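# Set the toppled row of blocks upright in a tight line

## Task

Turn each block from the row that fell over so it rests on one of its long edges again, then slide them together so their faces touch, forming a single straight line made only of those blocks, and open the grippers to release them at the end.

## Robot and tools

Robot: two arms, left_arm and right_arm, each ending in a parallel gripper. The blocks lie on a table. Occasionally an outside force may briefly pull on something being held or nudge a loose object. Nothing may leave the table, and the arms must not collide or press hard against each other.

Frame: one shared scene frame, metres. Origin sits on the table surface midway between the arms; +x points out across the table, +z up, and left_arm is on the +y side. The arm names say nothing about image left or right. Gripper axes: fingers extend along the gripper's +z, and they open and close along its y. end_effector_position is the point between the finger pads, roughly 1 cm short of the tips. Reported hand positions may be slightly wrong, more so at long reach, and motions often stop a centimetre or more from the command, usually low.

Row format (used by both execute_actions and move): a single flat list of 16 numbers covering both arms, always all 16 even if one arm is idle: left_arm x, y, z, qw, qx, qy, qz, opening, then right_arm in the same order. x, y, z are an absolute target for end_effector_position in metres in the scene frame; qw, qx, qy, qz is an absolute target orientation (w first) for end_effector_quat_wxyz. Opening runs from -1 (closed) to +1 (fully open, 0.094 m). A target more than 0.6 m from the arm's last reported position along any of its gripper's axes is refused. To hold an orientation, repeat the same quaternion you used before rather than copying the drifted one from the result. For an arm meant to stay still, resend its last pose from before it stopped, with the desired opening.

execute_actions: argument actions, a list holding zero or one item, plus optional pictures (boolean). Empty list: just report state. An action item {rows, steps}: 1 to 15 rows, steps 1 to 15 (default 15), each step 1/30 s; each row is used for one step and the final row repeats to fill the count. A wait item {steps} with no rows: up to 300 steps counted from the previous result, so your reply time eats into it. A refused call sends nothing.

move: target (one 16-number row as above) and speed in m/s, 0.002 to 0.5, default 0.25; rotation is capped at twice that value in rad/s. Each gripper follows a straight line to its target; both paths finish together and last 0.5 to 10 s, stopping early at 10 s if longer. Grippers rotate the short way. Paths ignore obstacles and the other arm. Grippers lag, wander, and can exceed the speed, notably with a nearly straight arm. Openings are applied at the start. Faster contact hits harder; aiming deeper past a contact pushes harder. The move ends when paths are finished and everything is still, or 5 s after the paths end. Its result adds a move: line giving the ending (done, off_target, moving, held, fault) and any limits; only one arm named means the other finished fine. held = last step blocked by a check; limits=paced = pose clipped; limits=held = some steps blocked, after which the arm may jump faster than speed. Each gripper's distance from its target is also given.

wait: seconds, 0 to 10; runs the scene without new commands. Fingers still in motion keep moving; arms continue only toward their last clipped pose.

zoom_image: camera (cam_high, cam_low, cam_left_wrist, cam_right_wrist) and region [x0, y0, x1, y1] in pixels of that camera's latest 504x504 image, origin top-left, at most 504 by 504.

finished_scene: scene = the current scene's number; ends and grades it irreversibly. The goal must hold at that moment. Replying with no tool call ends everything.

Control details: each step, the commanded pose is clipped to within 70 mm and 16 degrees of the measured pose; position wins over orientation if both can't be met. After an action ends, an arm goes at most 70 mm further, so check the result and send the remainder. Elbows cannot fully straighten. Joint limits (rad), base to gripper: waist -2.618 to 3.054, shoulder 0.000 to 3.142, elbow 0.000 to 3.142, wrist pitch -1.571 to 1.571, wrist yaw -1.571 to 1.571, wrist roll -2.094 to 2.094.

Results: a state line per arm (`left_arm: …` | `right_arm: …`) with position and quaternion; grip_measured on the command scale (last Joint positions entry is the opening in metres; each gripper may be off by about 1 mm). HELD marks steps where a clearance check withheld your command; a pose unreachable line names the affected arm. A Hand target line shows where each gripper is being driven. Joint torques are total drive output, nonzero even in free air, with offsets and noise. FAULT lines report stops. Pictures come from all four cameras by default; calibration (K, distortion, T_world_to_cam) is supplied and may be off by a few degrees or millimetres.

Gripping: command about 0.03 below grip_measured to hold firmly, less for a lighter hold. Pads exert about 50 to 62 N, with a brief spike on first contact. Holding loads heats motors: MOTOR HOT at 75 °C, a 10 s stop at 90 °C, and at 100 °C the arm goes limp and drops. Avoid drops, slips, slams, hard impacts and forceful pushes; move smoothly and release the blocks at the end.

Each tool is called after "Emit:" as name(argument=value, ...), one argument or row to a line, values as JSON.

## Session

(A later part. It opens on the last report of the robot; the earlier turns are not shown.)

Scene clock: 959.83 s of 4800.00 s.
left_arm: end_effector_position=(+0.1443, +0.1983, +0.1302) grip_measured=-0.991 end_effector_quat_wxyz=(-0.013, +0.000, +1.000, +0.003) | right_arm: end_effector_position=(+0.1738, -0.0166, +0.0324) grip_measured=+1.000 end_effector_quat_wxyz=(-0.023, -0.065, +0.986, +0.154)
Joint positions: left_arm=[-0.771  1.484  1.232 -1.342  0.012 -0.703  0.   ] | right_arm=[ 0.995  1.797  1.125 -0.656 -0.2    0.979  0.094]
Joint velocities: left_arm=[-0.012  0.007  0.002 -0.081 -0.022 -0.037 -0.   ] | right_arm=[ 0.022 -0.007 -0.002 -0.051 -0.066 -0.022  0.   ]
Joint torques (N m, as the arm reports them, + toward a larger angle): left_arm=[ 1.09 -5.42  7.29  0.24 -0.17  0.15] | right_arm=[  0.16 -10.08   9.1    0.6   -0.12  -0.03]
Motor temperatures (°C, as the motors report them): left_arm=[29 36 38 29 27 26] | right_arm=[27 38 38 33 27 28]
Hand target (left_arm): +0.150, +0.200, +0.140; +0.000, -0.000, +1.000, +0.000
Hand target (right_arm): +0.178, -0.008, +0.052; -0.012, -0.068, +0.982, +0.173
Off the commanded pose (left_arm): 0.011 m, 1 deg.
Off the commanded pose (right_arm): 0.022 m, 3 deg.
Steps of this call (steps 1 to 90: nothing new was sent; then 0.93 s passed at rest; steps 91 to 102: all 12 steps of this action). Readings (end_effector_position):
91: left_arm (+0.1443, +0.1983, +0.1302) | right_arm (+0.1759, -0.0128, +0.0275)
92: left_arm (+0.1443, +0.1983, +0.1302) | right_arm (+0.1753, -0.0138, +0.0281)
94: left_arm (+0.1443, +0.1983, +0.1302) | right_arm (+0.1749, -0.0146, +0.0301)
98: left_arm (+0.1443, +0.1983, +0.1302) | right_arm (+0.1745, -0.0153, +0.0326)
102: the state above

Emit:
move(
  target=[0.15,0.20,0.14,0,0,1,0,-1, 0.176,0.008,0.037,-0.0121,-0.0687,0.9824,0.1732,1.0],
  speed=0.012,
)

Scene clock: 965.83 s of 4800.00 s.
left_arm: end_effector_position=(+0.1443, +0.1983, +0.1302) grip_measured=-0.991 end_effector_quat_wxyz=(-0.013, +0.000, +1.000, +0.003) | right_arm: end_effector_position=(+0.1715, -0.0080, +0.0287) grip_measured=+1.000 end_effector_quat_wxyz=(-0.024, -0.066, +0.985, +0.155)
Joint positions: left_arm=[-0.771  1.484  1.232 -1.342  0.012 -0.703  0.   ] | right_arm=[ 1.012  1.825  1.143 -0.642 -0.198  0.994  0.094]
Joint velocities: left_arm=[-0.012 -0.012 -0.022 -0.022  0.081  0.007  0.001] | right_arm=[-0.012  0.007 -0.012 -0.022 -0.022  0.007  0.   ]
Joint torques (N m, as the arm reports them, + toward a larger angle): left_arm=[ 1.1  -5.49  7.34  0.24 -0.16  0.16] | right_arm=[ 0.84 -7.26  9.28  0.93 -0.06  0.07]
Motor temperatures (°C, as the motors report them): left_arm=[29 36 38 29 27 26] | right_arm=[27 39 38 33 27 28]
Hand target (left_arm): +0.150, +0.200, +0.140; +0.000, -0.000, +1.000, +0.000
Hand target (right_arm): +0.176, +0.008, +0.038; -0.012, -0.068, +0.982, +0.174
Off the commanded pose (left_arm): 0.011 m, 1 deg.
Off the commanded pose (right_arm): 0.019 m, 3 deg.
After step 90, 0.60 s passed at rest.
move: off_target (left_arm, right_arm)
camera_calibration (this result's frames):
cam_left_wrist: T_world_to_cam=[[-0.334393, -0.942426, -0.00376102, 0.246068], [-0.736507, 0.258834, 0.62495, 0.00599422], [-0.587996, 0.211749, -0.780655, 0.256158], [0, 0, 0, 1]] pos_world=[0.237318, 0.176108, 0.197151]
cam_right_wrist: T_world_to_cam=[[0.00784092, -0.960573, -0.277917, -0.000630728], [-0.894349, -0.131057, 0.427743, 0.184254], [-0.447301, 0.245201, -0.860115, 0.221211], [0, 0, 0, 1]] pos_world=[0.26374, -0.0306994, 0.111279]

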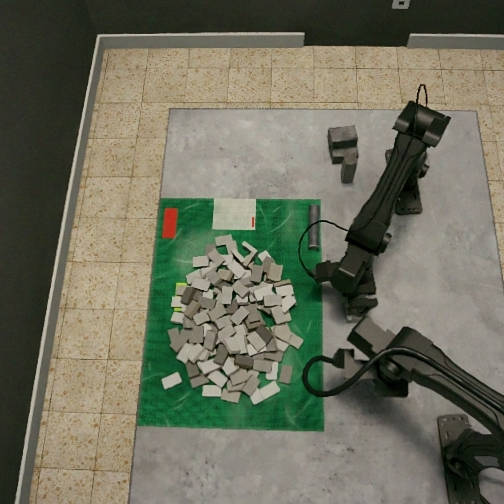

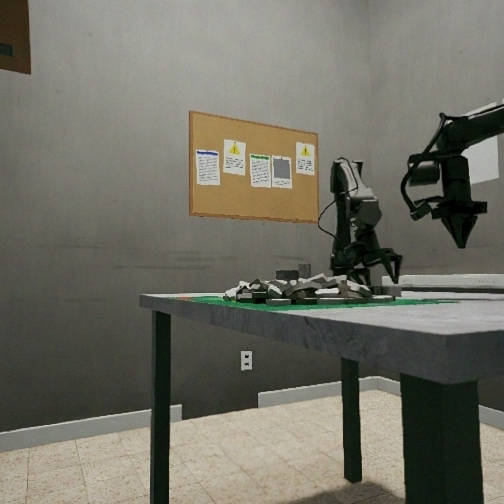

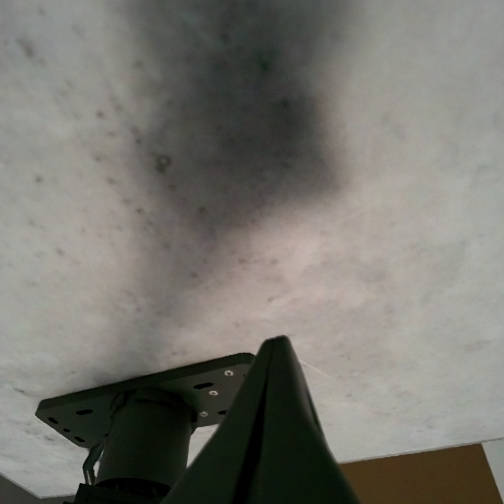

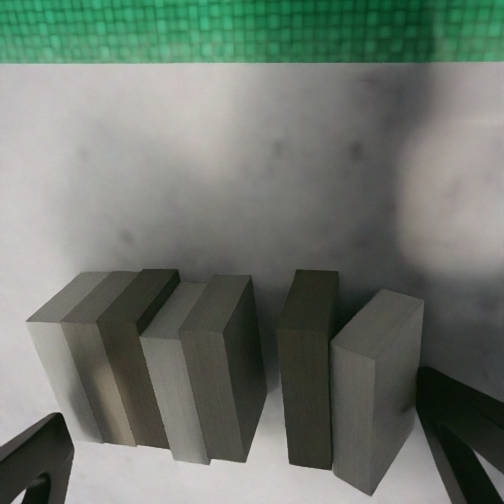

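Emit:
move(
  target=[0.15,0.20,0.14,0,0,1,0,-1, 0.178,-0.016,0.050,-0.0181,-0.0674,0.9635,0.2582,1.0],
  speed=0.05,
)

Scene clock: 978.33 s of 4800.00 s.
left_arm: end_effector_position=(+0.1443, +0.1983, +0.1302) grip_measured=-0.991 end_effector_quat_wxyz=(-0.013, +0.000, +1.000, +0.003) | right_arm: end_effector_position=(+0.1756, -0.0171, +0.0416) grip_measured=+1.000 end_effector_quat_wxyz=(-0.027, -0.060, +0.968, +0.240)
Joint positions: left_arm=[-0.771  1.484  1.232 -1.342  0.012 -0.703  0.   ] | right_arm=[ 0.937  1.691  0.97  -0.468 -0.312  0.966  0.094]
Joint velocities: left_arm=[ 0.007  0.017 -0.017 -0.066 -0.037 -0.066  0.   ] | right_arm=[ 0.012 -0.022 -0.007  0.007  0.007 -0.022  0.   ]
Joint torques (N m, as the arm reports them, + toward a larger angle): left_arm=[ 1.02 -5.43  7.29  0.24 -0.16  0.14] | right_arm=[-0.63 -9.38  5.4   1.14 -0.21 -0.16]
Motor temperatures (°C, as the motors report them): left_arm=[29 36 38 29 27 26] | right_arm=[27 39 38 33 27 28]
Hand target (left_arm): +0.150, +0.200, +0.140; +0.000, -0.000, +1.000, +0.000
Hand target (right_arm): +0.178, -0.016, +0.050; -0.018, -0.066, +0.964, +0.257
Off the commanded pose (left_arm): 0.011 m, 1 deg.
Off the commanded pose (right_arm): 0.009 m, 2 deg.
After step 90, 7.07 s passed at rest.
move: off_target (left_arm)
camera_calibration (this result's frames):
cam_left_wrist: T_world_to_cam=[[-0.334393, -0.942426, -0.00376102, 0.246068], [-0.736507, 0.258834, 0.62495, 0.00599422], [-0.587996, 0.211749, -0.780655, 0.256158], [0, 0, 0, 1]] pos_world=[0.237318, 0.176108, 0.197151]
cam_right_wrist: T_world_to_cam=[[-0.0112051, -0.898213, -0.439417, 0.00541023], [-0.888645, -0.192535, 0.416221, 0.179616], [-0.458458, 0.39515, -0.796036, 0.238287], [0, 0, 0, 1]] pos_world=[0.26892, -0.0547172, 0.117302]

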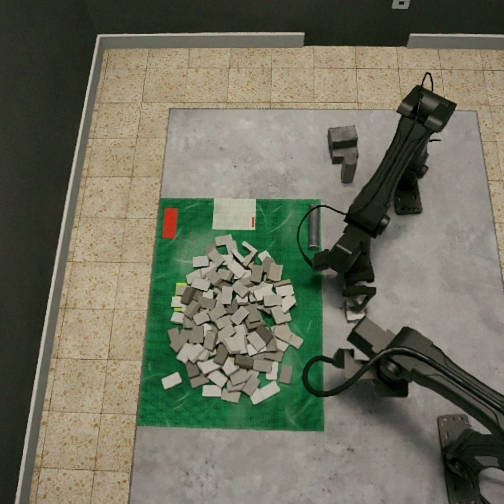

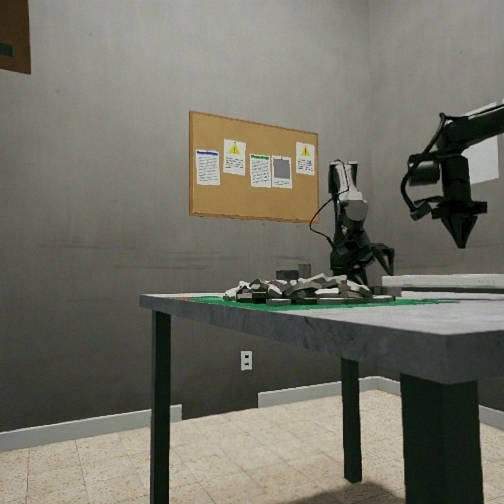

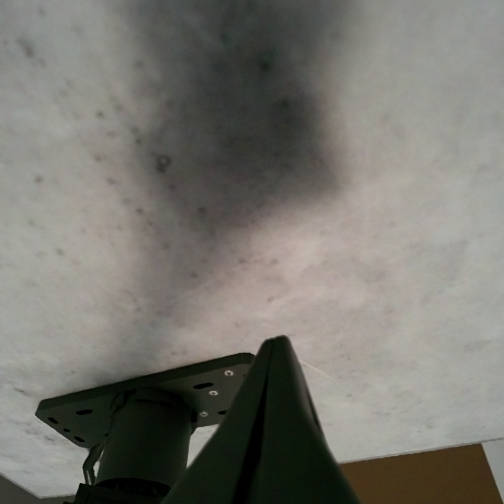

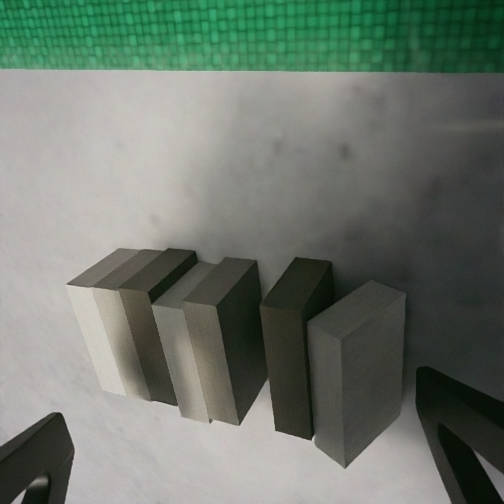

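Emit:
move(
  target=[0.15,0.20,0.14,0,0,1,0,-1, 0.177,0.003,0.047,-0.0181,-0.0674,0.9635,0.2582,1.0],
  speed=0.015,
)

Scene clock: 983.37 s of 4800.00 s.
left_arm: end_effector_position=(+0.1443, +0.1983, +0.1302) grip_measured=-0.991 end_effector_quat_wxyz=(-0.013, +0.000, +1.000, +0.003) | right_arm: end_effector_position=(+0.1719, -0.0128, +0.0374) grip_measured=+1.000 end_effector_quat_wxyz=(-0.029, -0.063, +0.968, +0.241)
Joint positions: left_arm=[-0.771  1.484  1.232 -1.342  0.012 -0.703  0.   ] | right_arm=[ 0.952  1.708  0.97  -0.451 -0.313  0.973  0.094]
Joint velocities: left_arm=[ 0.002  0.007 -0.007 -0.022 -0.037 -0.007 -0.001] | right_arm=[-0.012  0.002 -0.007  0.037  0.051 -0.022  0.   ]
Joint torques (N m, as the arm reports them, + toward a larger angle): left_arm=[ 1.08 -5.52  7.31  0.23 -0.17  0.14] | right_arm=[ 0.86 -6.3   9.58  1.15 -0.09  0.12]
Motor temperatures (°C, as the motors report them): left_arm=[29 36 38 29 27 26] | right_arm=[27 39 38 33 27 28]
Hand target (left_arm): +0.150, +0.200, +0.140; +0.000, -0.000, +1.000, +0.000
Hand target (right_arm): +0.177, +0.002, +0.048; -0.018, -0.067, +0.963, +0.259
Off the commanded pose (left_arm): 0.011 m, 1 deg.
Off the commanded pose (right_arm): 0.019 m, 2 deg.
After step 90, 0.47 s passed at rest.
move: off_target (left_arm, right_arm)
camera_calibration (this result's frames):
cam_left_wrist: T_world_to_cam=[[-0.334393, -0.942426, -0.00376102, 0.246068], [-0.736507, 0.258834, 0.62495, 0.00599422], [-0.587996, 0.211749, -0.780655, 0.256158], [0, 0, 0, 1]] pos_world=[0.237318, 0.176108, 0.197151]
cam_right_wrist: T_world_to_cam=[[-0.00558846, -0.8981, -0.439756, 0.00636801], [-0.885583, -0.199805, 0.419309, 0.178198], [-0.464447, 0.391784, -0.794226, 0.23252], [0, 0, 0, 1]] pos_world=[0.265838, -0.0497739, 0.112754]

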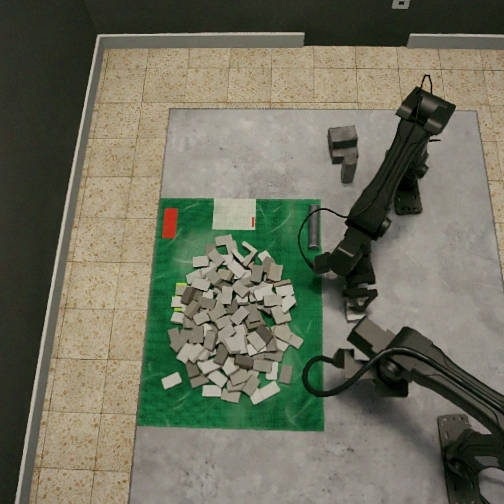

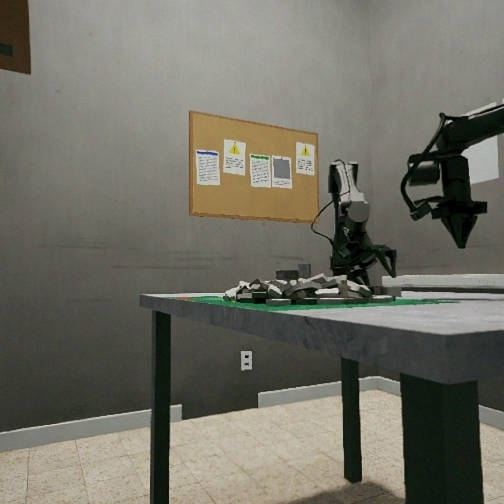

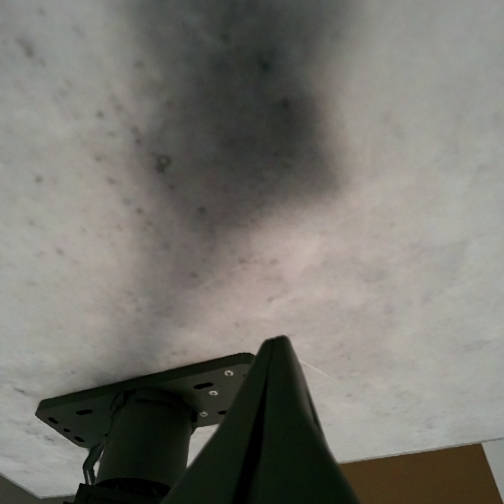

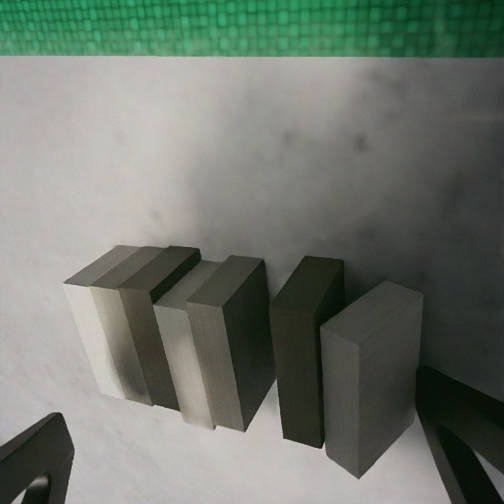

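Emit:
execute_actions(
  actions=[
    {"rows":[[0.15,0.20,0.14,0,0,1,0,-1, 0.178,0.006,0.050,-0.0181,-0.0674,0.9635,0.2582,1.0],[0.15,0.20,0.14,0,0,1,0,-1, 0.178,0.008,0.051,-0.0181,-0.0674,0.9635,0.2582,1.0],[0.15,0.20,0.14,0,0,1,0,-1, 0.178,0.010,0.052,-0.0181,-0.0674,0.9635,0.2582,1.0]],"steps":15},
  ],
)

Scene clock: 993.07 s of 4800.00 s.
left_arm: end_effector_position=(+0.1443, +0.1983, +0.1302) grip_measured=-0.991 end_effector_quat_wxyz=(-0.013, +0.000, +1.000, +0.003) | right_arm: end_effector_position=(+0.1748, -0.0014, +0.0441) grip_measured=+1.000 end_effector_quat_wxyz=(-0.025, -0.065, +0.966, +0.248)
Joint positions: left_arm=[-0.771  1.484  1.232 -1.342  0.012 -0.703  0.   ] | right_arm=[ 0.961  1.724  1.012 -0.455 -0.311  0.981  0.094]
Joint velocities: left_arm=[-0.002 -0.017  0.002 -0.037  0.007 -0.037 -0.001] | right_arm=[ 0.007 -0.007  0.017  0.022  0.037  0.037  0.   ]
Joint torques (N m, as the arm reports them, + toward a larger angle): left_arm=[ 1.05 -5.44  7.31  0.25 -0.16  0.14] | right_arm=[ 0.76 -6.47  9.36  1.02 -0.13  0.09]
Motor temperatures (°C, as the motors report them): left_arm=[29 36 38 29 27 26] | right_arm=[27 38 39 33 27 28]
Hand target (left_arm): +0.150, +0.200, +0.140; +0.000, -0.000, +1.000, +0.000
Hand target (right_arm): +0.178, +0.010, +0.052; -0.018, -0.067, +0.963, +0.259
Off the commanded pose (left_arm): 0.011 m, 1 deg.
Off the commanded pose (right_arm): 0.014 m, 1 deg.
Steps of this call (steps 1 to 90: nothing new was sent; then 6.20 s passed at rest; steps 91 to 105: all 15 steps of this action). Readings (end_effector_position):
91: left_arm (+0.1443, +0.1983, +0.1302) | right_arm (+0.1721, -0.0125, +0.0378)
92: left_arm (+0.1443, +0.1983, +0.1302) | right_arm (+0.1727, -0.0111, +0.0387)
94: left_arm (+0.1443, +0.1983, +0.1302) | right_arm (+0.1741, -0.0064, +0.0412)
98: left_arm (+0.1443, +0.1983, +0.1302) | right_arm (+0.1748, -0.0013, +0.0446)
105: the state above
camera_calibration (this result's frames):
cam_left_wrist: T_world_to_cam=[[-0.334393, -0.942426, -0.00376102, 0.246068], [-0.736507, 0.258834, 0.62495, 0.00599422], [-0.587996, 0.211749, -0.780655, 0.256158], [0, 0, 0, 1]] pos_world=[0.237318, 0.176108, 0.197151]
cam_right_wrist: T_world_to_cam=[[-0.000493774, -0.890972, -0.454058, 0.0192943], [-0.888483, -0.20798, 0.409074, 0.181146], [-0.458909, 0.403625, -0.791511, 0.233587], [0, 0, 0, 1]] pos_world=[0.26815, -0.0394161, 0.119545]

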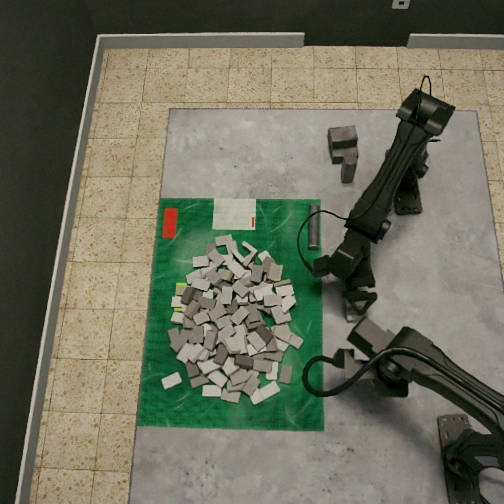

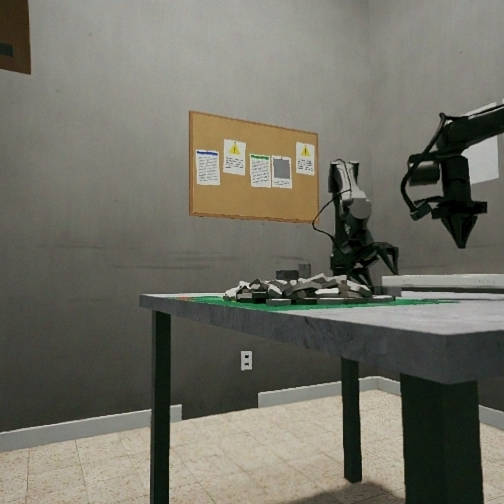

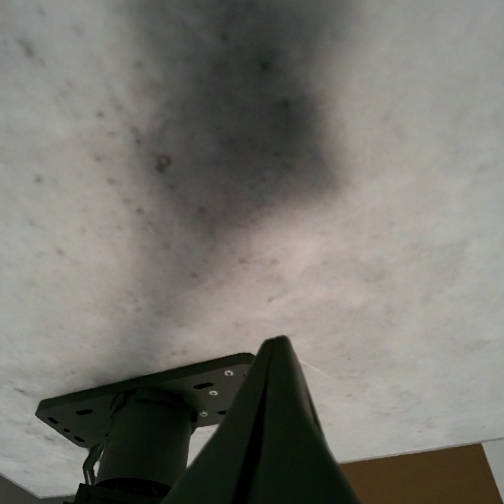

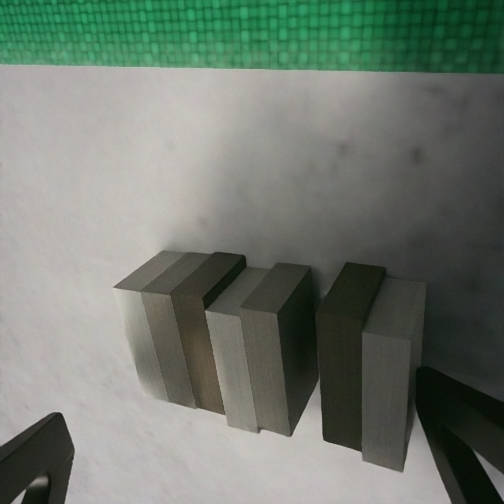

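Emit:
move(
  target=[0.15,0.20,0.14,0,0,1,0,-1, 0.178,-0.008,0.075,-0.0181,-0.0674,0.9635,0.2582,1.0],
  speed=0.06,
)

Emit:
move(
  target=[0.15,0.20,0.14,0,0,1,0,-1, 0.181,0.012,0.062,0,-0.0698,0.9976,0,1.0],
  speed=0.06,
)

Scene clock: 1000.67 s of 4800.00 s.
left_arm: end_effector_position=(+0.1443, +0.1983, +0.1302) grip_measured=-0.991 end_effector_quat_wxyz=(-0.013, +0.000, +1.000, +0.003) | right_arm: end_effector_position=(+0.1713, -0.0151, +0.0552) grip_measured=+1.000 end_effector_quat_wxyz=(-0.031, -0.060, +0.969, +0.237)
Joint positions: left_arm=[-0.771  1.484  1.232 -1.342  0.012 -0.703  0.   ] | right_arm=[ 0.951  1.672  1.012 -0.535 -0.311  0.977  0.094]
Joint velocities: left_arm=[ 0.002 -0.007 -0.017  0.022  0.081 -0.051 -0.   ] | right_arm=[-0.012  0.022 -0.017  0.037  0.051 -0.022  0.   ]
Joint torques (N m, as the arm reports them, + toward a larger angle): left_arm=[ 1.03 -5.45  7.31  0.24 -0.17  0.16] | right_arm=[-0.56 -9.2   9.31  0.81 -0.22 -0.14]
Motor temperatures (°C, as the motors report them): left_arm=[29 36 38 29 27 26] | right_arm=[27 38 39 33 27 28]
Hand target (left_arm): +0.150, +0.200, +0.140; +0.000, -0.000, +1.000, +0.000
Hand target (right_arm): +0.178, -0.008, +0.075; -0.018, -0.067, +0.964, +0.258
Off the commanded pose (left_arm): 0.011 m, 1 deg.
Off the commanded pose (right_arm): 0.022 m, 3 deg.
After step 90, 3.63 s passed at rest.
move: off_target (left_arm, right_arm)
camera_calibration (this result's frames):
cam_left_wrist: T_world_to_cam=[[-0.334393, -0.942426, -0.00376102, 0.246068], [-0.736507, 0.258834, 0.62495, 0.00599422], [-0.587996, 0.211749, -0.780655, 0.256158], [0, 0, 0, 1]] pos_world=[0.237318, 0.176108, 0.197151]
cam_right_wrist: T_world_to_cam=[[-0.0116357, -0.901325, -0.432987, 0.0127978], [-0.884898, -0.192361, 0.424208, 0.169476], [-0.465639, 0.388085, -0.795343, 0.24746], [0, 0, 0, 1]] pos_world=[0.265345, -0.0519001, 0.130464]

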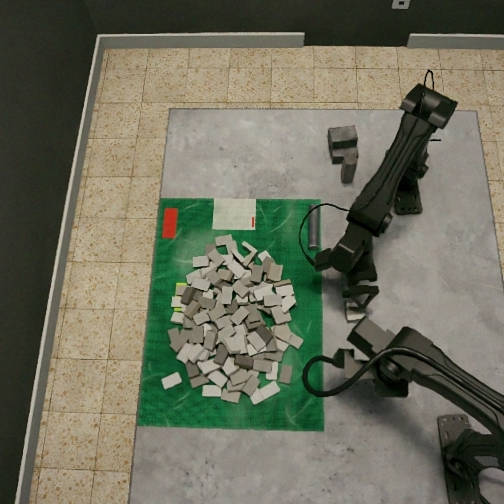

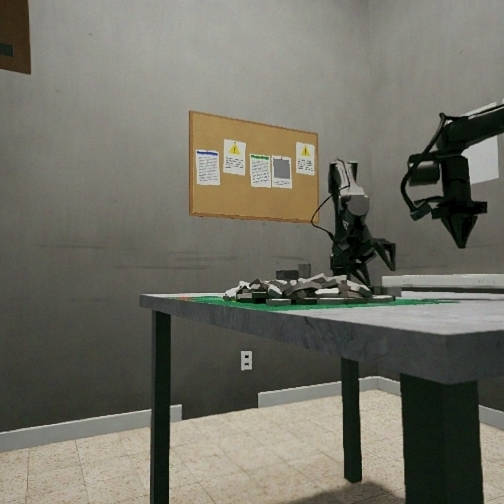

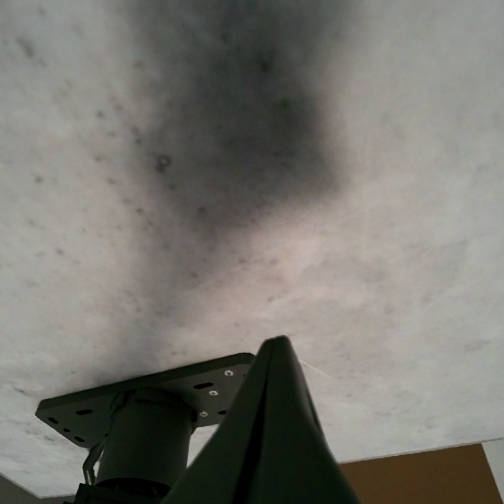

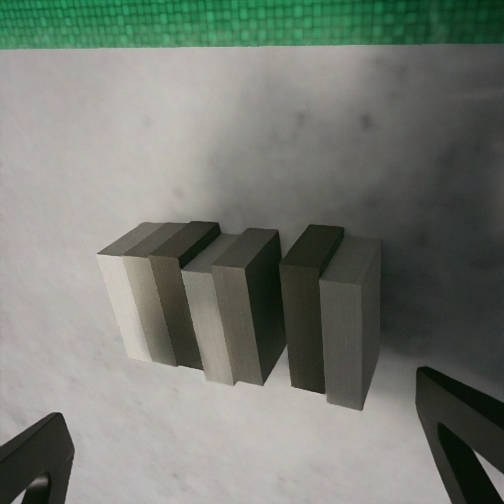

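Scene clock: 1005.13 s of 4800.00 s.
left_arm: end_effector_position=(+0.1443, +0.1983, +0.1302) grip_measured=-0.991 end_effector_quat_wxyz=(-0.013, +0.000, +1.000, +0.003) | right_arm: end_effector_position=(+0.1799, +0.0066, +0.0550) grip_measured=+1.000 end_effector_quat_wxyz=(-0.008, -0.074, +0.997, -0.001)
Joint positions: left_arm=[-0.771  1.484  1.232 -1.342  0.012 -0.703  0.   ] | right_arm=[ 1.093  2.073  1.646 -1.154 -0.014  1.035  0.094]
Joint velocities: left_arm=[ 0.012 -0.002 -0.012 -0.066 -0.022 -0.066 -0.001] | right_arm=[-0.002  0.002  0.012  0.051 -0.037  0.022  0.   ]
Joint torques (N m, as the arm reports them, + toward a larger angle): left_arm=[ 1.04 -5.49  7.32  0.25 -0.15  0.14] | right_arm=[ 0.74 -9.37  9.08  0.11  0.11  0.12]
Motor temperatures (°C, as the motors report them): left_arm=[29 36 38 29 27 26] | right_arm=[27 38 39 33 27 28]
Hand target (left_arm): +0.150, +0.200, +0.140; +0.000, -0.000, +1.000, +0.000
Hand target (right_arm): +0.181, +0.012, +0.061; -0.000, -0.073, +0.997, +0.002
Off the commanded pose (left_arm): 0.011 m, 1 deg.
Off the commanded pose (right_arm): 0.009 m, 1 deg.
move: off_target (left_arm)
camera_calibration (this result's frames):
cam_left_wrist: T_world_to_cam=[[-0.334393, -0.942426, -0.00376102, 0.246068], [-0.736507, 0.258834, 0.62495, 0.00599422], [-0.587996, 0.211749, -0.780655, 0.256158], [0, 0, 0, 1]] pos_world=[0.237318, 0.176108, 0.197151]
cam_right_wrist: T_world_to_cam=[[0.0324185, -0.999045, 0.0293037, -0.000404478], [-0.916092, -0.0179775, 0.400566, 0.187074], [-0.399656, -0.0398306, -0.915799, 0.240426], [0, 0, 0, 1]] pos_world=[0.267478, 0.0125354, 0.145259]

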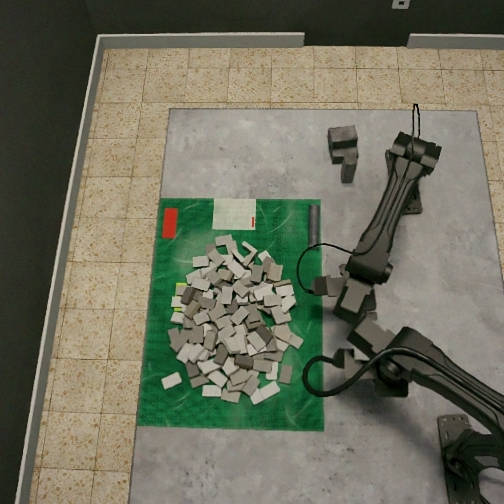

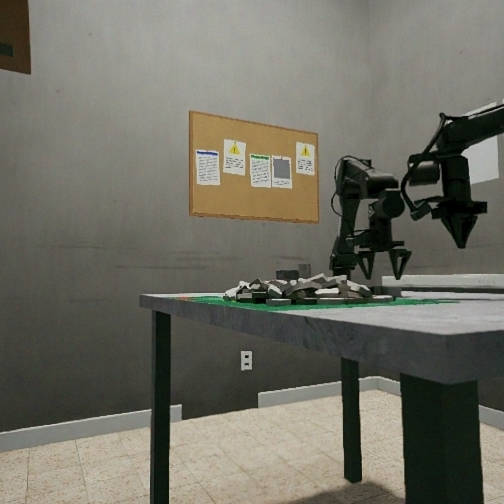

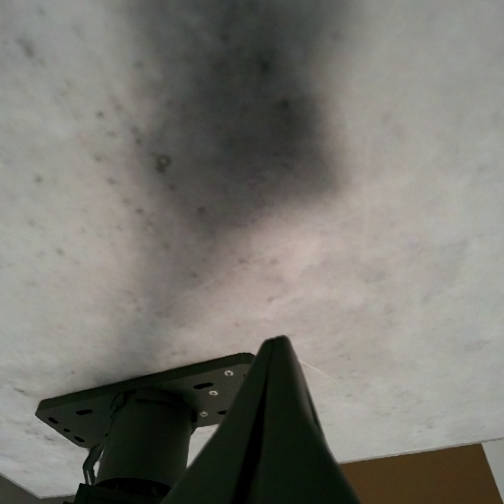

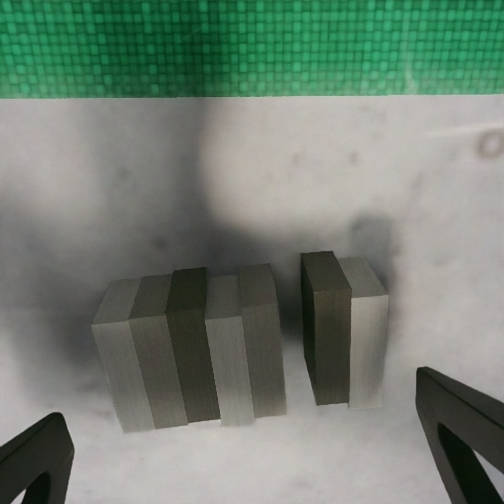

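Emit:
move(
  target=[0.15,0.20,0.14,0,0,1,0,-1, 0.180,0.005,0.036,0,-0.0698,0.9976,0,1.0],
  speed=0.03,
)

Scene clock: 1015.50 s of 4800.00 s.
left_arm: end_effector_position=(+0.1443, +0.1983, +0.1302) grip_measured=-0.991 end_effector_quat_wxyz=(-0.013, +0.000, +1.000, +0.003) | right_arm: end_effector_position=(+0.1800, +0.0057, +0.0401) grip_measured=+1.000 end_effector_quat_wxyz=(-0.005, -0.073, +0.997, +0.003)
Joint positions: left_arm=[-0.771  1.484  1.232 -1.342  0.012 -0.703  0.   ] | right_arm=[ 1.093  2.073  1.586 -1.084 -0.012  1.038  0.094]
Joint velocities: left_arm=[ 0.007  0.007  0.007 -0.051  0.007 -0.037  0.001] | right_arm=[ 0.012  0.002 -0.007  0.095  0.007 -0.022  0.   ]
Joint torques (N m, as the arm reports them, + toward a larger angle): left_arm=[ 1.07 -5.42  7.25  0.22 -0.15  0.14] | right_arm=[ 0.43 -9.58  5.24  0.45  0.08  0.1 ]
Motor temperatures (°C, as the motors report them): left_arm=[29 36 38 29 27 26] | right_arm=[27 39 39 32 27 28]
Hand target (left_arm): +0.150, +0.200, +0.140; +0.000, -0.000, +1.000, +0.000
Hand target (right_arm): +0.180, +0.005, +0.036; -0.000, -0.070, +0.998, -0.000
Off the commanded pose (left_arm): 0.011 m, 1 deg.
Off the commanded pose (right_arm): 0.004 m, 1 deg.
After step 90, 6.33 s passed at rest.
move: off_target (left_arm); limits=held; held on 1 of 31 steps (left_arm)
pose unreachable (left arm): on one or more control steps of this call this arm could not follow its commanded pose, so it was not sent that pose on those steps. It may still have moved: this result reports where it is.
cause: the commanded pose would bring a part of the arm too close to another arm (this arm's wrist (the part past joint 4) and the other arm's wrist (the part past joint 4)).
camera_calibration (this result's frames):
cam_left_wrist: T_world_to_cam=[[-0.334393, -0.942426, -0.00376102, 0.246068], [-0.736507, 0.258834, 0.62495, 0.00599422], [-0.587996, 0.211749, -0.780655, 0.256158], [0, 0, 0, 1]] pos_world=[0.237318, 0.176108, 0.197151]
cam_right_wrist: T_world_to_cam=[[0.0296123, -0.999337, 0.021204, -0.0000282399], [-0.91847, -0.018834, 0.395042, 0.193739], [-0.39438, -0.0311733, -0.918418, 0.225916], [0, 0, 0, 1]] pos_world=[0.267041, 0.0106632, 0.130951]

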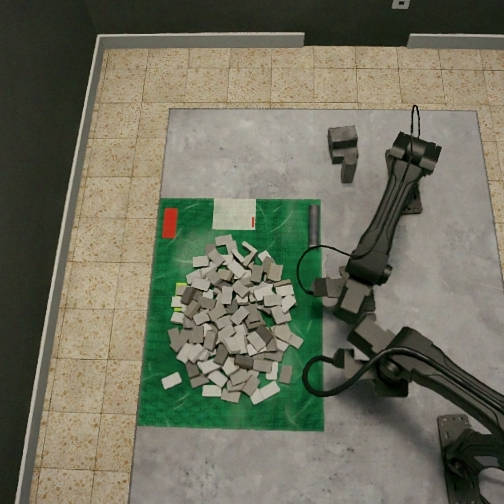

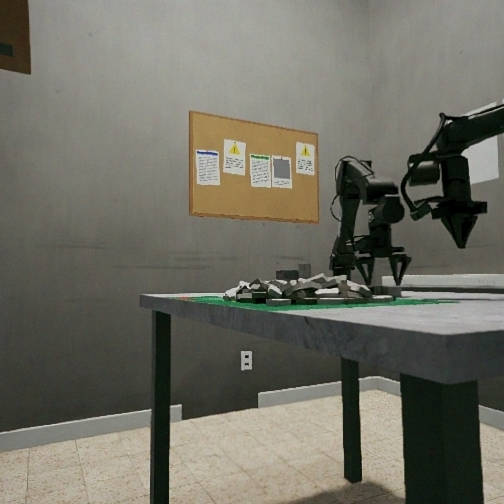

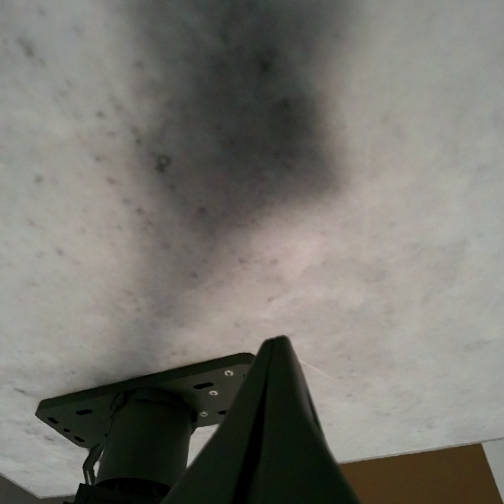

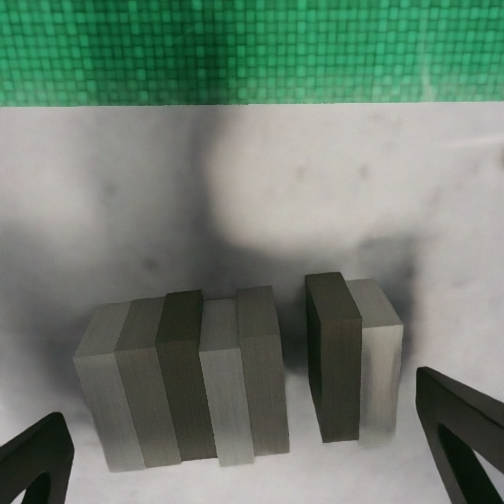

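Emit:
move(
  target=[0.12,0.30,0.20,0,0,1,0,-1, 0.180,0.005,0.013,0,-0.0698,0.9976,0,1.0],
  speed=0.04,
)

Scene clock: 1021.57 s of 4800.00 s.
left_arm: end_effector_position=(+0.1212, +0.2964, +0.1941) grip_measured=-0.991 end_effector_quat_wxyz=(+0.048, -0.003, +0.999, -0.020) | right_arm: end_effector_position=(+0.1806, +0.0073, +0.0214) grip_measured=+1.000 end_effector_quat_wxyz=(-0.002, -0.073, +0.997, +0.009)
Joint positions: left_arm=[-0.425  1.137  1.232 -1.562  0.004 -0.364  0.   ] | right_arm=[ 1.093  2.088  1.532 -1.002 -0.012  1.038  0.094]
Joint velocities: left_arm=[-0.022  0.007  0.002  0.037 -0.022  0.007 -0.001] | right_arm=[ 0.002  0.012  0.007 -0.037 -0.066  0.051  0.   ]
Joint torques (N m, as the arm reports them, + toward a larger angle): left_arm=[ 0.88 -3.25  5.69  0.45 -0.15  0.11] | right_arm=[ 0.47 -8.77  5.16  0.46  0.1   0.09]
Motor temperatures (°C, as the motors report them): left_arm=[29 36 38 29 27 26] | right_arm=[27 40 38 32 27 28]
Hand target (left_arm): +0.118, +0.301, +0.198; +0.055, -0.001, +0.998, -0.017
Hand target (right_arm): +0.180, +0.005, +0.013; -0.000, -0.070, +0.998, -0.000
Off the commanded pose (left_arm): 0.007 m, 6 deg.
Off the commanded pose (right_arm): 0.009 m, 1 deg.
joint sent to its limit (left arm) — the command would take joint 4 (wrist pitch) past its lower limit, so that joint was sent only as far as its limit.
move: off_target (left_arm)
camera_calibration (this result's frames):
cam_left_wrist: T_world_to_cam=[[-0.327796, -0.944748, -0.0000041987, 0.330199], [-0.807642, 0.280223, 0.518835, -0.0535209], [-0.490167, 0.170076, -0.854874, 0.286544], [0, 0, 0, 1]] pos_world=[0.205467, 0.278219, 0.272729]
cam_right_wrist: T_world_to_cam=[[0.029539, -0.999517, 0.00969062, 0.00226822], [-0.920334, -0.0234135, 0.390433, 0.202273], [-0.390017, -0.0204516, -0.92058, 0.208177], [0, 0, 0, 1]] pos_world=[0.267284, 0.0112606, 0.112647]

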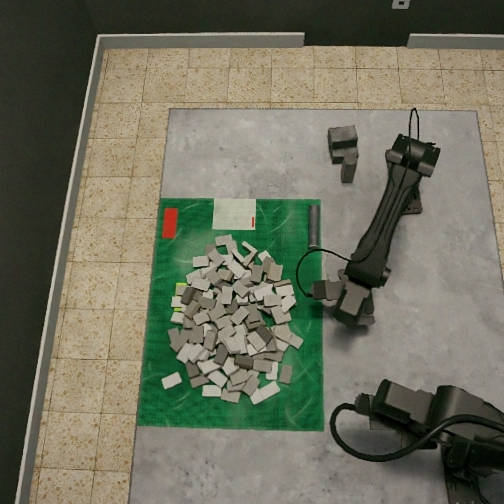

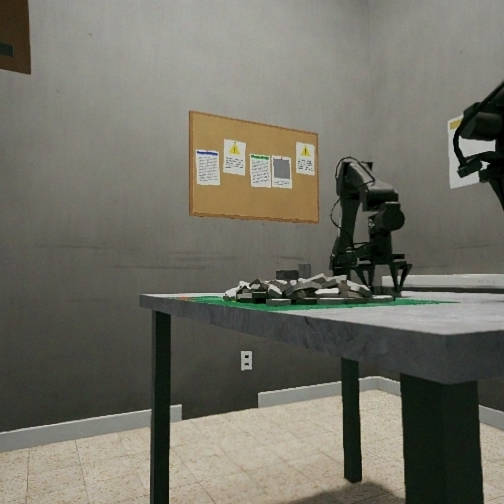

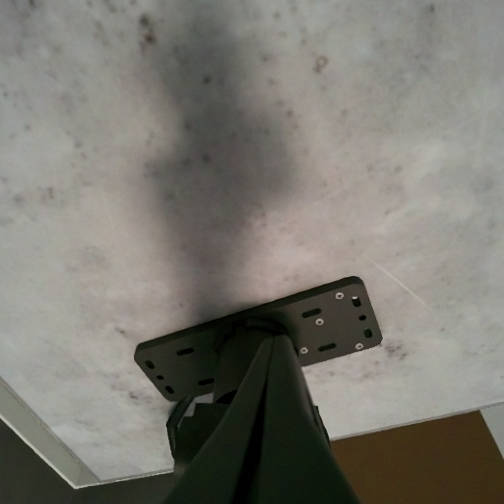

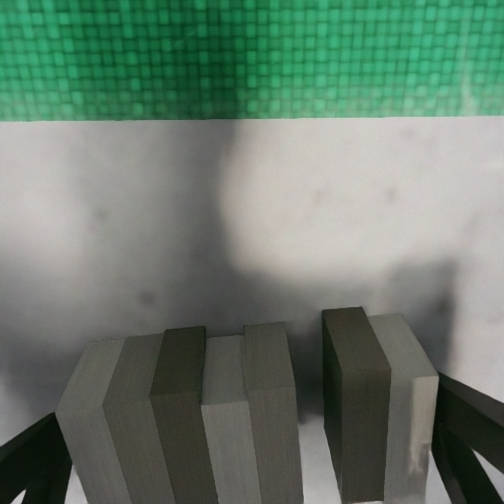

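Emit:
execute_actions(
  actions=[
    {"rows":[[0.12,0.30,0.20,0.048,0,0.999,-0.02,-1, 0.180,0.006,0.016,0,-0.0698,0.9976,0,0.95],[0.12,0.30,0.20,0.048,0,0.999,-0.02,-1, 0.180,0.006,0.016,0,-0.0698,0.9976,0,0.92],[0.12,0.30,0.20,0.048,0,0.999,-0.02,-1, 0.180,0.006,0.016,0,-0.0698,0.9976,0,0.89],[0.12,0.30,0.20,0.048,0,0.999,-0.02,-1, 0.180,0.006,0.016,0,-0.0698,0.9976,0,0.86],[0.12,0.30,0.20,0.048,0,0.999,-0.02,-1, 0.180,0.006,0.016,0,-0.0698,0.9976,0,0.83],[0.12,0.30,0.20,0.048,0,0.999,-0.02,-1, 0.180,0.006,0.016,0,-0.0698,0.9976,0,0.80],[0.12,0.30,0.20,0.048,0,0.999,-0.02,-1, 0.180,0.006,0.016,0,-0.0698,0.9976,0,0.77],[0.12,0.30,0.20,0.048,0,0.999,-0.02,-1, 0.180,0.006,0.016,0,-0.0698,0.9976,0,0.74],[0.12,0.30,0.20,0.048,0,0.999,-0.02,-1, 0.180,0.006,0.016,0,-0.0698,0.9976,0,0.72],[0.12,0.30,0.20,0.048,0,0.999,-0.02,-1, 0.180,0.006,0.016,0,-0.0698,0.9976,0,0.70],[0.12,0.30,0.20,0.048,0,0.999,-0.02,-1, 0.180,0.006,0.016,0,-0.0698,0.9976,0,0.68],[0.12,0.30,0.20,0.048,0,0.999,-0.02,-1, 0.180,0.006,0.016,0,-0.0698,0.9976,0,0.66],[0.12,0.30,0.20,0.048,0,0.999,-0.02,-1, 0.180,0.006,0.016,0,-0.0698,0.9976,0,0.64],[0.12,0.30,0.20,0.048,0,0.999,-0.02,-1, 0.180,0.006,0.016,0,-0.0698,0.9976,0,0.62],[0.12,0.30,0.20,0.048,0,0.999,-0.02,-1, 0.180,0.006,0.016,0,-0.0698,0.9976,0,0.60]],"steps":15},
  ],
)

Scene clock: 1030.10 s of 4800.00 s.
left_arm: end_effector_position=(+0.1217, +0.2979, +0.1941) grip_measured=-0.991 end_effector_quat_wxyz=(+0.048, -0.001, +0.999, -0.020) | right_arm: end_effector_position=(+0.1814, +0.0077, +0.0214) grip_measured=+0.613 end_effector_quat_wxyz=(-0.000, -0.073, +0.997, +0.009)
Joint positions: left_arm=[-0.417  1.137  1.232 -1.562  0.004 -0.351  0.   ] | right_arm=[ 1.093  2.088  1.532 -0.999 -0.009  1.039  0.076]
Joint velocities: left_arm=[-0.007 -0.012 -0.002 -0.022  0.022 -0.022  0.001] | right_arm=[ 0.012  0.022 -0.017 -0.037 -0.037  0.022 -0.014]
Joint torques (N m, as the arm reports them, + toward a larger angle): left_arm=[ 0.8  -2.62  6.14  0.47 -0.05  0.15] | right_arm=[ 0.49 -8.83  6.05  0.32  0.08  0.07]
Motor temperatures (°C, as the motors report them): left_arm=[29 35 37 29 27 26] | right_arm=[27 40 37 32 27 28]
Hand target (left_arm): +0.120, +0.300, +0.199; +0.053, +0.000, +0.998, -0.022
Hand target (right_arm): +0.180, +0.006, +0.016; +0.000, -0.070, +0.998, +0.000
Off the commanded pose (left_arm): 0.006 m, 0 deg.
Off the commanded pose (right_arm): 0.006 m, 1 deg.
joint sent to its limit (left arm) — the command would take joint 4 (wrist pitch) past its lower limit, so that joint was sent only as far as its limit.
Steps of this call (steps 1 to 90: nothing new was sent; then 5.03 s passed at rest; steps 91 to 105: all 15 steps of this action). Readings (end_effector_position):
91: left_arm (+0.1212, +0.2966, +0.1941) | right_arm (+0.1807, +0.0075, +0.0214)
92: left_arm (+0.1214, +0.2971, +0.1941) | right_arm (+0.1808, +0.0075, +0.0214)
94: left_arm (+0.1216, +0.2977, +0.1941) | right_arm (+0.1811, +0.0074, +0.0214)
98: left_arm (+0.1217, +0.2979, +0.1941) | right_arm (+0.1813, +0.0073, +0.0214)
105: the state above
camera_calibration (this result's frames):
cam_left_wrist: T_world_to_cam=[[-0.331691, -0.943387, -0.00135021, 0.332044], [-0.806748, 0.282907, 0.518769, -0.0543931], [-0.489018, 0.17316, -0.854914, 0.285507], [0, 0, 0, 1]] pos_world=[0.205872, 0.279196, 0.272749]
cam_right_wrist: T_world_to_cam=[[0.028317, -0.99956, 0.00883195, 0.00280921], [-0.921787, -0.022694, 0.387031, 0.203271], [-0.38666, -0.0191008, -0.922024, 0.207877], [0, 0, 0, 1]] pos_world=[0.267671, 0.0113916, 0.112971]

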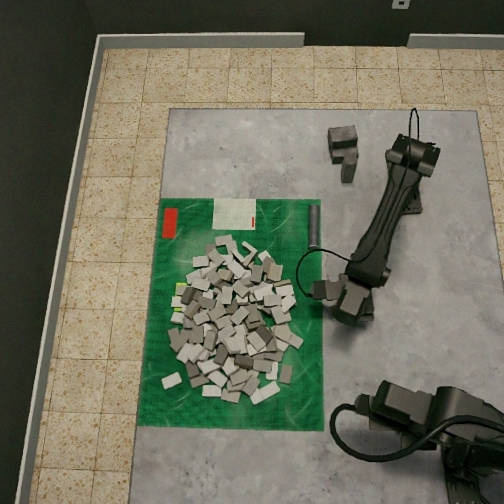

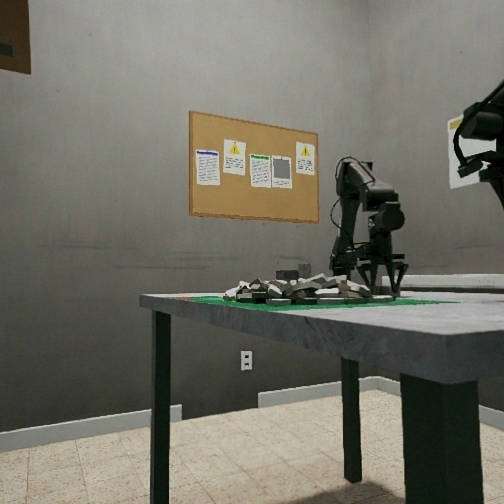

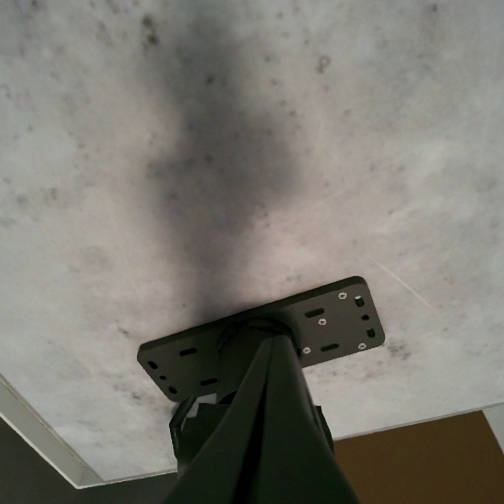

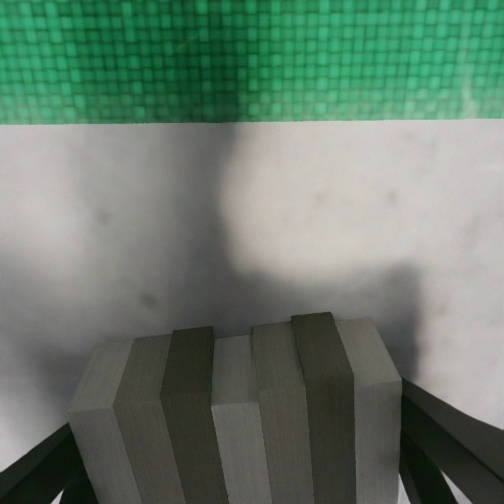

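Emit:
execute_actions(
  actions=[
    {"rows":[[0.12,0.30,0.20,0.048,0,0.999,-0.02,-1, 0.180,0.006,0.016,0,-0.0698,0.9976,0,0.59],[0.12,0.30,0.20,0.048,0,0.999,-0.02,-1, 0.180,0.006,0.016,0,-0.0698,0.9976,0,0.58],[0.12,0.30,0.20,0.048,0,0.999,-0.02,-1, 0.180,0.006,0.016,0,-0.0698,0.9976,0,0.57],[0.12,0.30,0.20,0.048,0,0.999,-0.02,-1, 0.180,0.006,0.016,0,-0.0698,0.9976,0,0.56],[0.12,0.30,0.20,0.048,0,0.999,-0.02,-1, 0.180,0.006,0.016,0,-0.0698,0.9976,0,0.55],[0.12,0.30,0.20,0.048,0,0.999,-0.02,-1, 0.180,0.006,0.016,0,-0.0698,0.9976,0,0.54]],"steps":12},
  ],
  pictures=false,
)

Scene clock: 1034.57 s of 4800.00 s.
left_arm: end_effector_position=(+0.1217, +0.2979, +0.1941) grip_measured=-0.991 end_effector_quat_wxyz=(+0.048, -0.001, +0.999, -0.020) | right_arm: end_effector_position=(+0.1814, +0.0077, +0.0214) grip_measured=+0.591 end_effector_quat_wxyz=(-0.000, -0.073, +0.997, +0.009)
Joint positions: left_arm=[-0.417  1.137  1.232 -1.562  0.004 -0.351  0.   ] | right_arm=[ 1.093  2.088  1.532 -0.999 -0.009  1.039  0.075]
Joint velocities: left_arm=[ 0.007 -0.012 -0.002 -0.007 -0.022 -0.022 -0.001] | right_arm=[-0.012  0.002 -0.022 -0.007 -0.007 -0.066 -0.001]
Joint torques (N m, as the arm reports them, + toward a larger angle): left_arm=[ 0.87 -2.56  6.26  0.47 -0.02  0.15] | right_arm=[ 0.4  -8.79  6.1   0.31  0.08  0.07]
Motor temperatures (°C, as the motors report them): left_arm=[29 35 37 29 27 26] | right_arm=[27 40 37 32 27 28]
Hand target (left_arm): +0.120, +0.300, +0.199; +0.053, -0.000, +0.998, -0.022
Hand target (right_arm): +0.180, +0.006, +0.016; -0.000, -0.070, +0.998, +0.000
Off the commanded pose (left_arm): 0.006 m, 0 deg.
Off the commanded pose (right_arm): 0.006 m, 1 deg.
joint sent to its limit (left arm) — the command would take joint 4 (wrist pitch) past its lower limit, so that joint was sent only as far as its limit.
Steps of this call (steps 1 to 90: nothing new was sent; then 1.07 s passed at rest; steps 91 to 102: all 12 steps of this action). Readings (end_effector_position):
91: left_arm (+0.1217, +0.2979, +0.1941) | right_arm (+0.1814, +0.0077, +0.0214)
92: left_arm (+0.1217, +0.2979, +0.1941) | right_arm (+0.1814, +0.0077, +0.0214)
94: left_arm (+0.1217, +0.2979, +0.1941) | right_arm (+0.1814, +0.0077, +0.0214)
98: left_arm (+0.1217, +0.2979, +0.1941) | right_arm (+0.1814, +0.0077, +0.0214)
102: the state above


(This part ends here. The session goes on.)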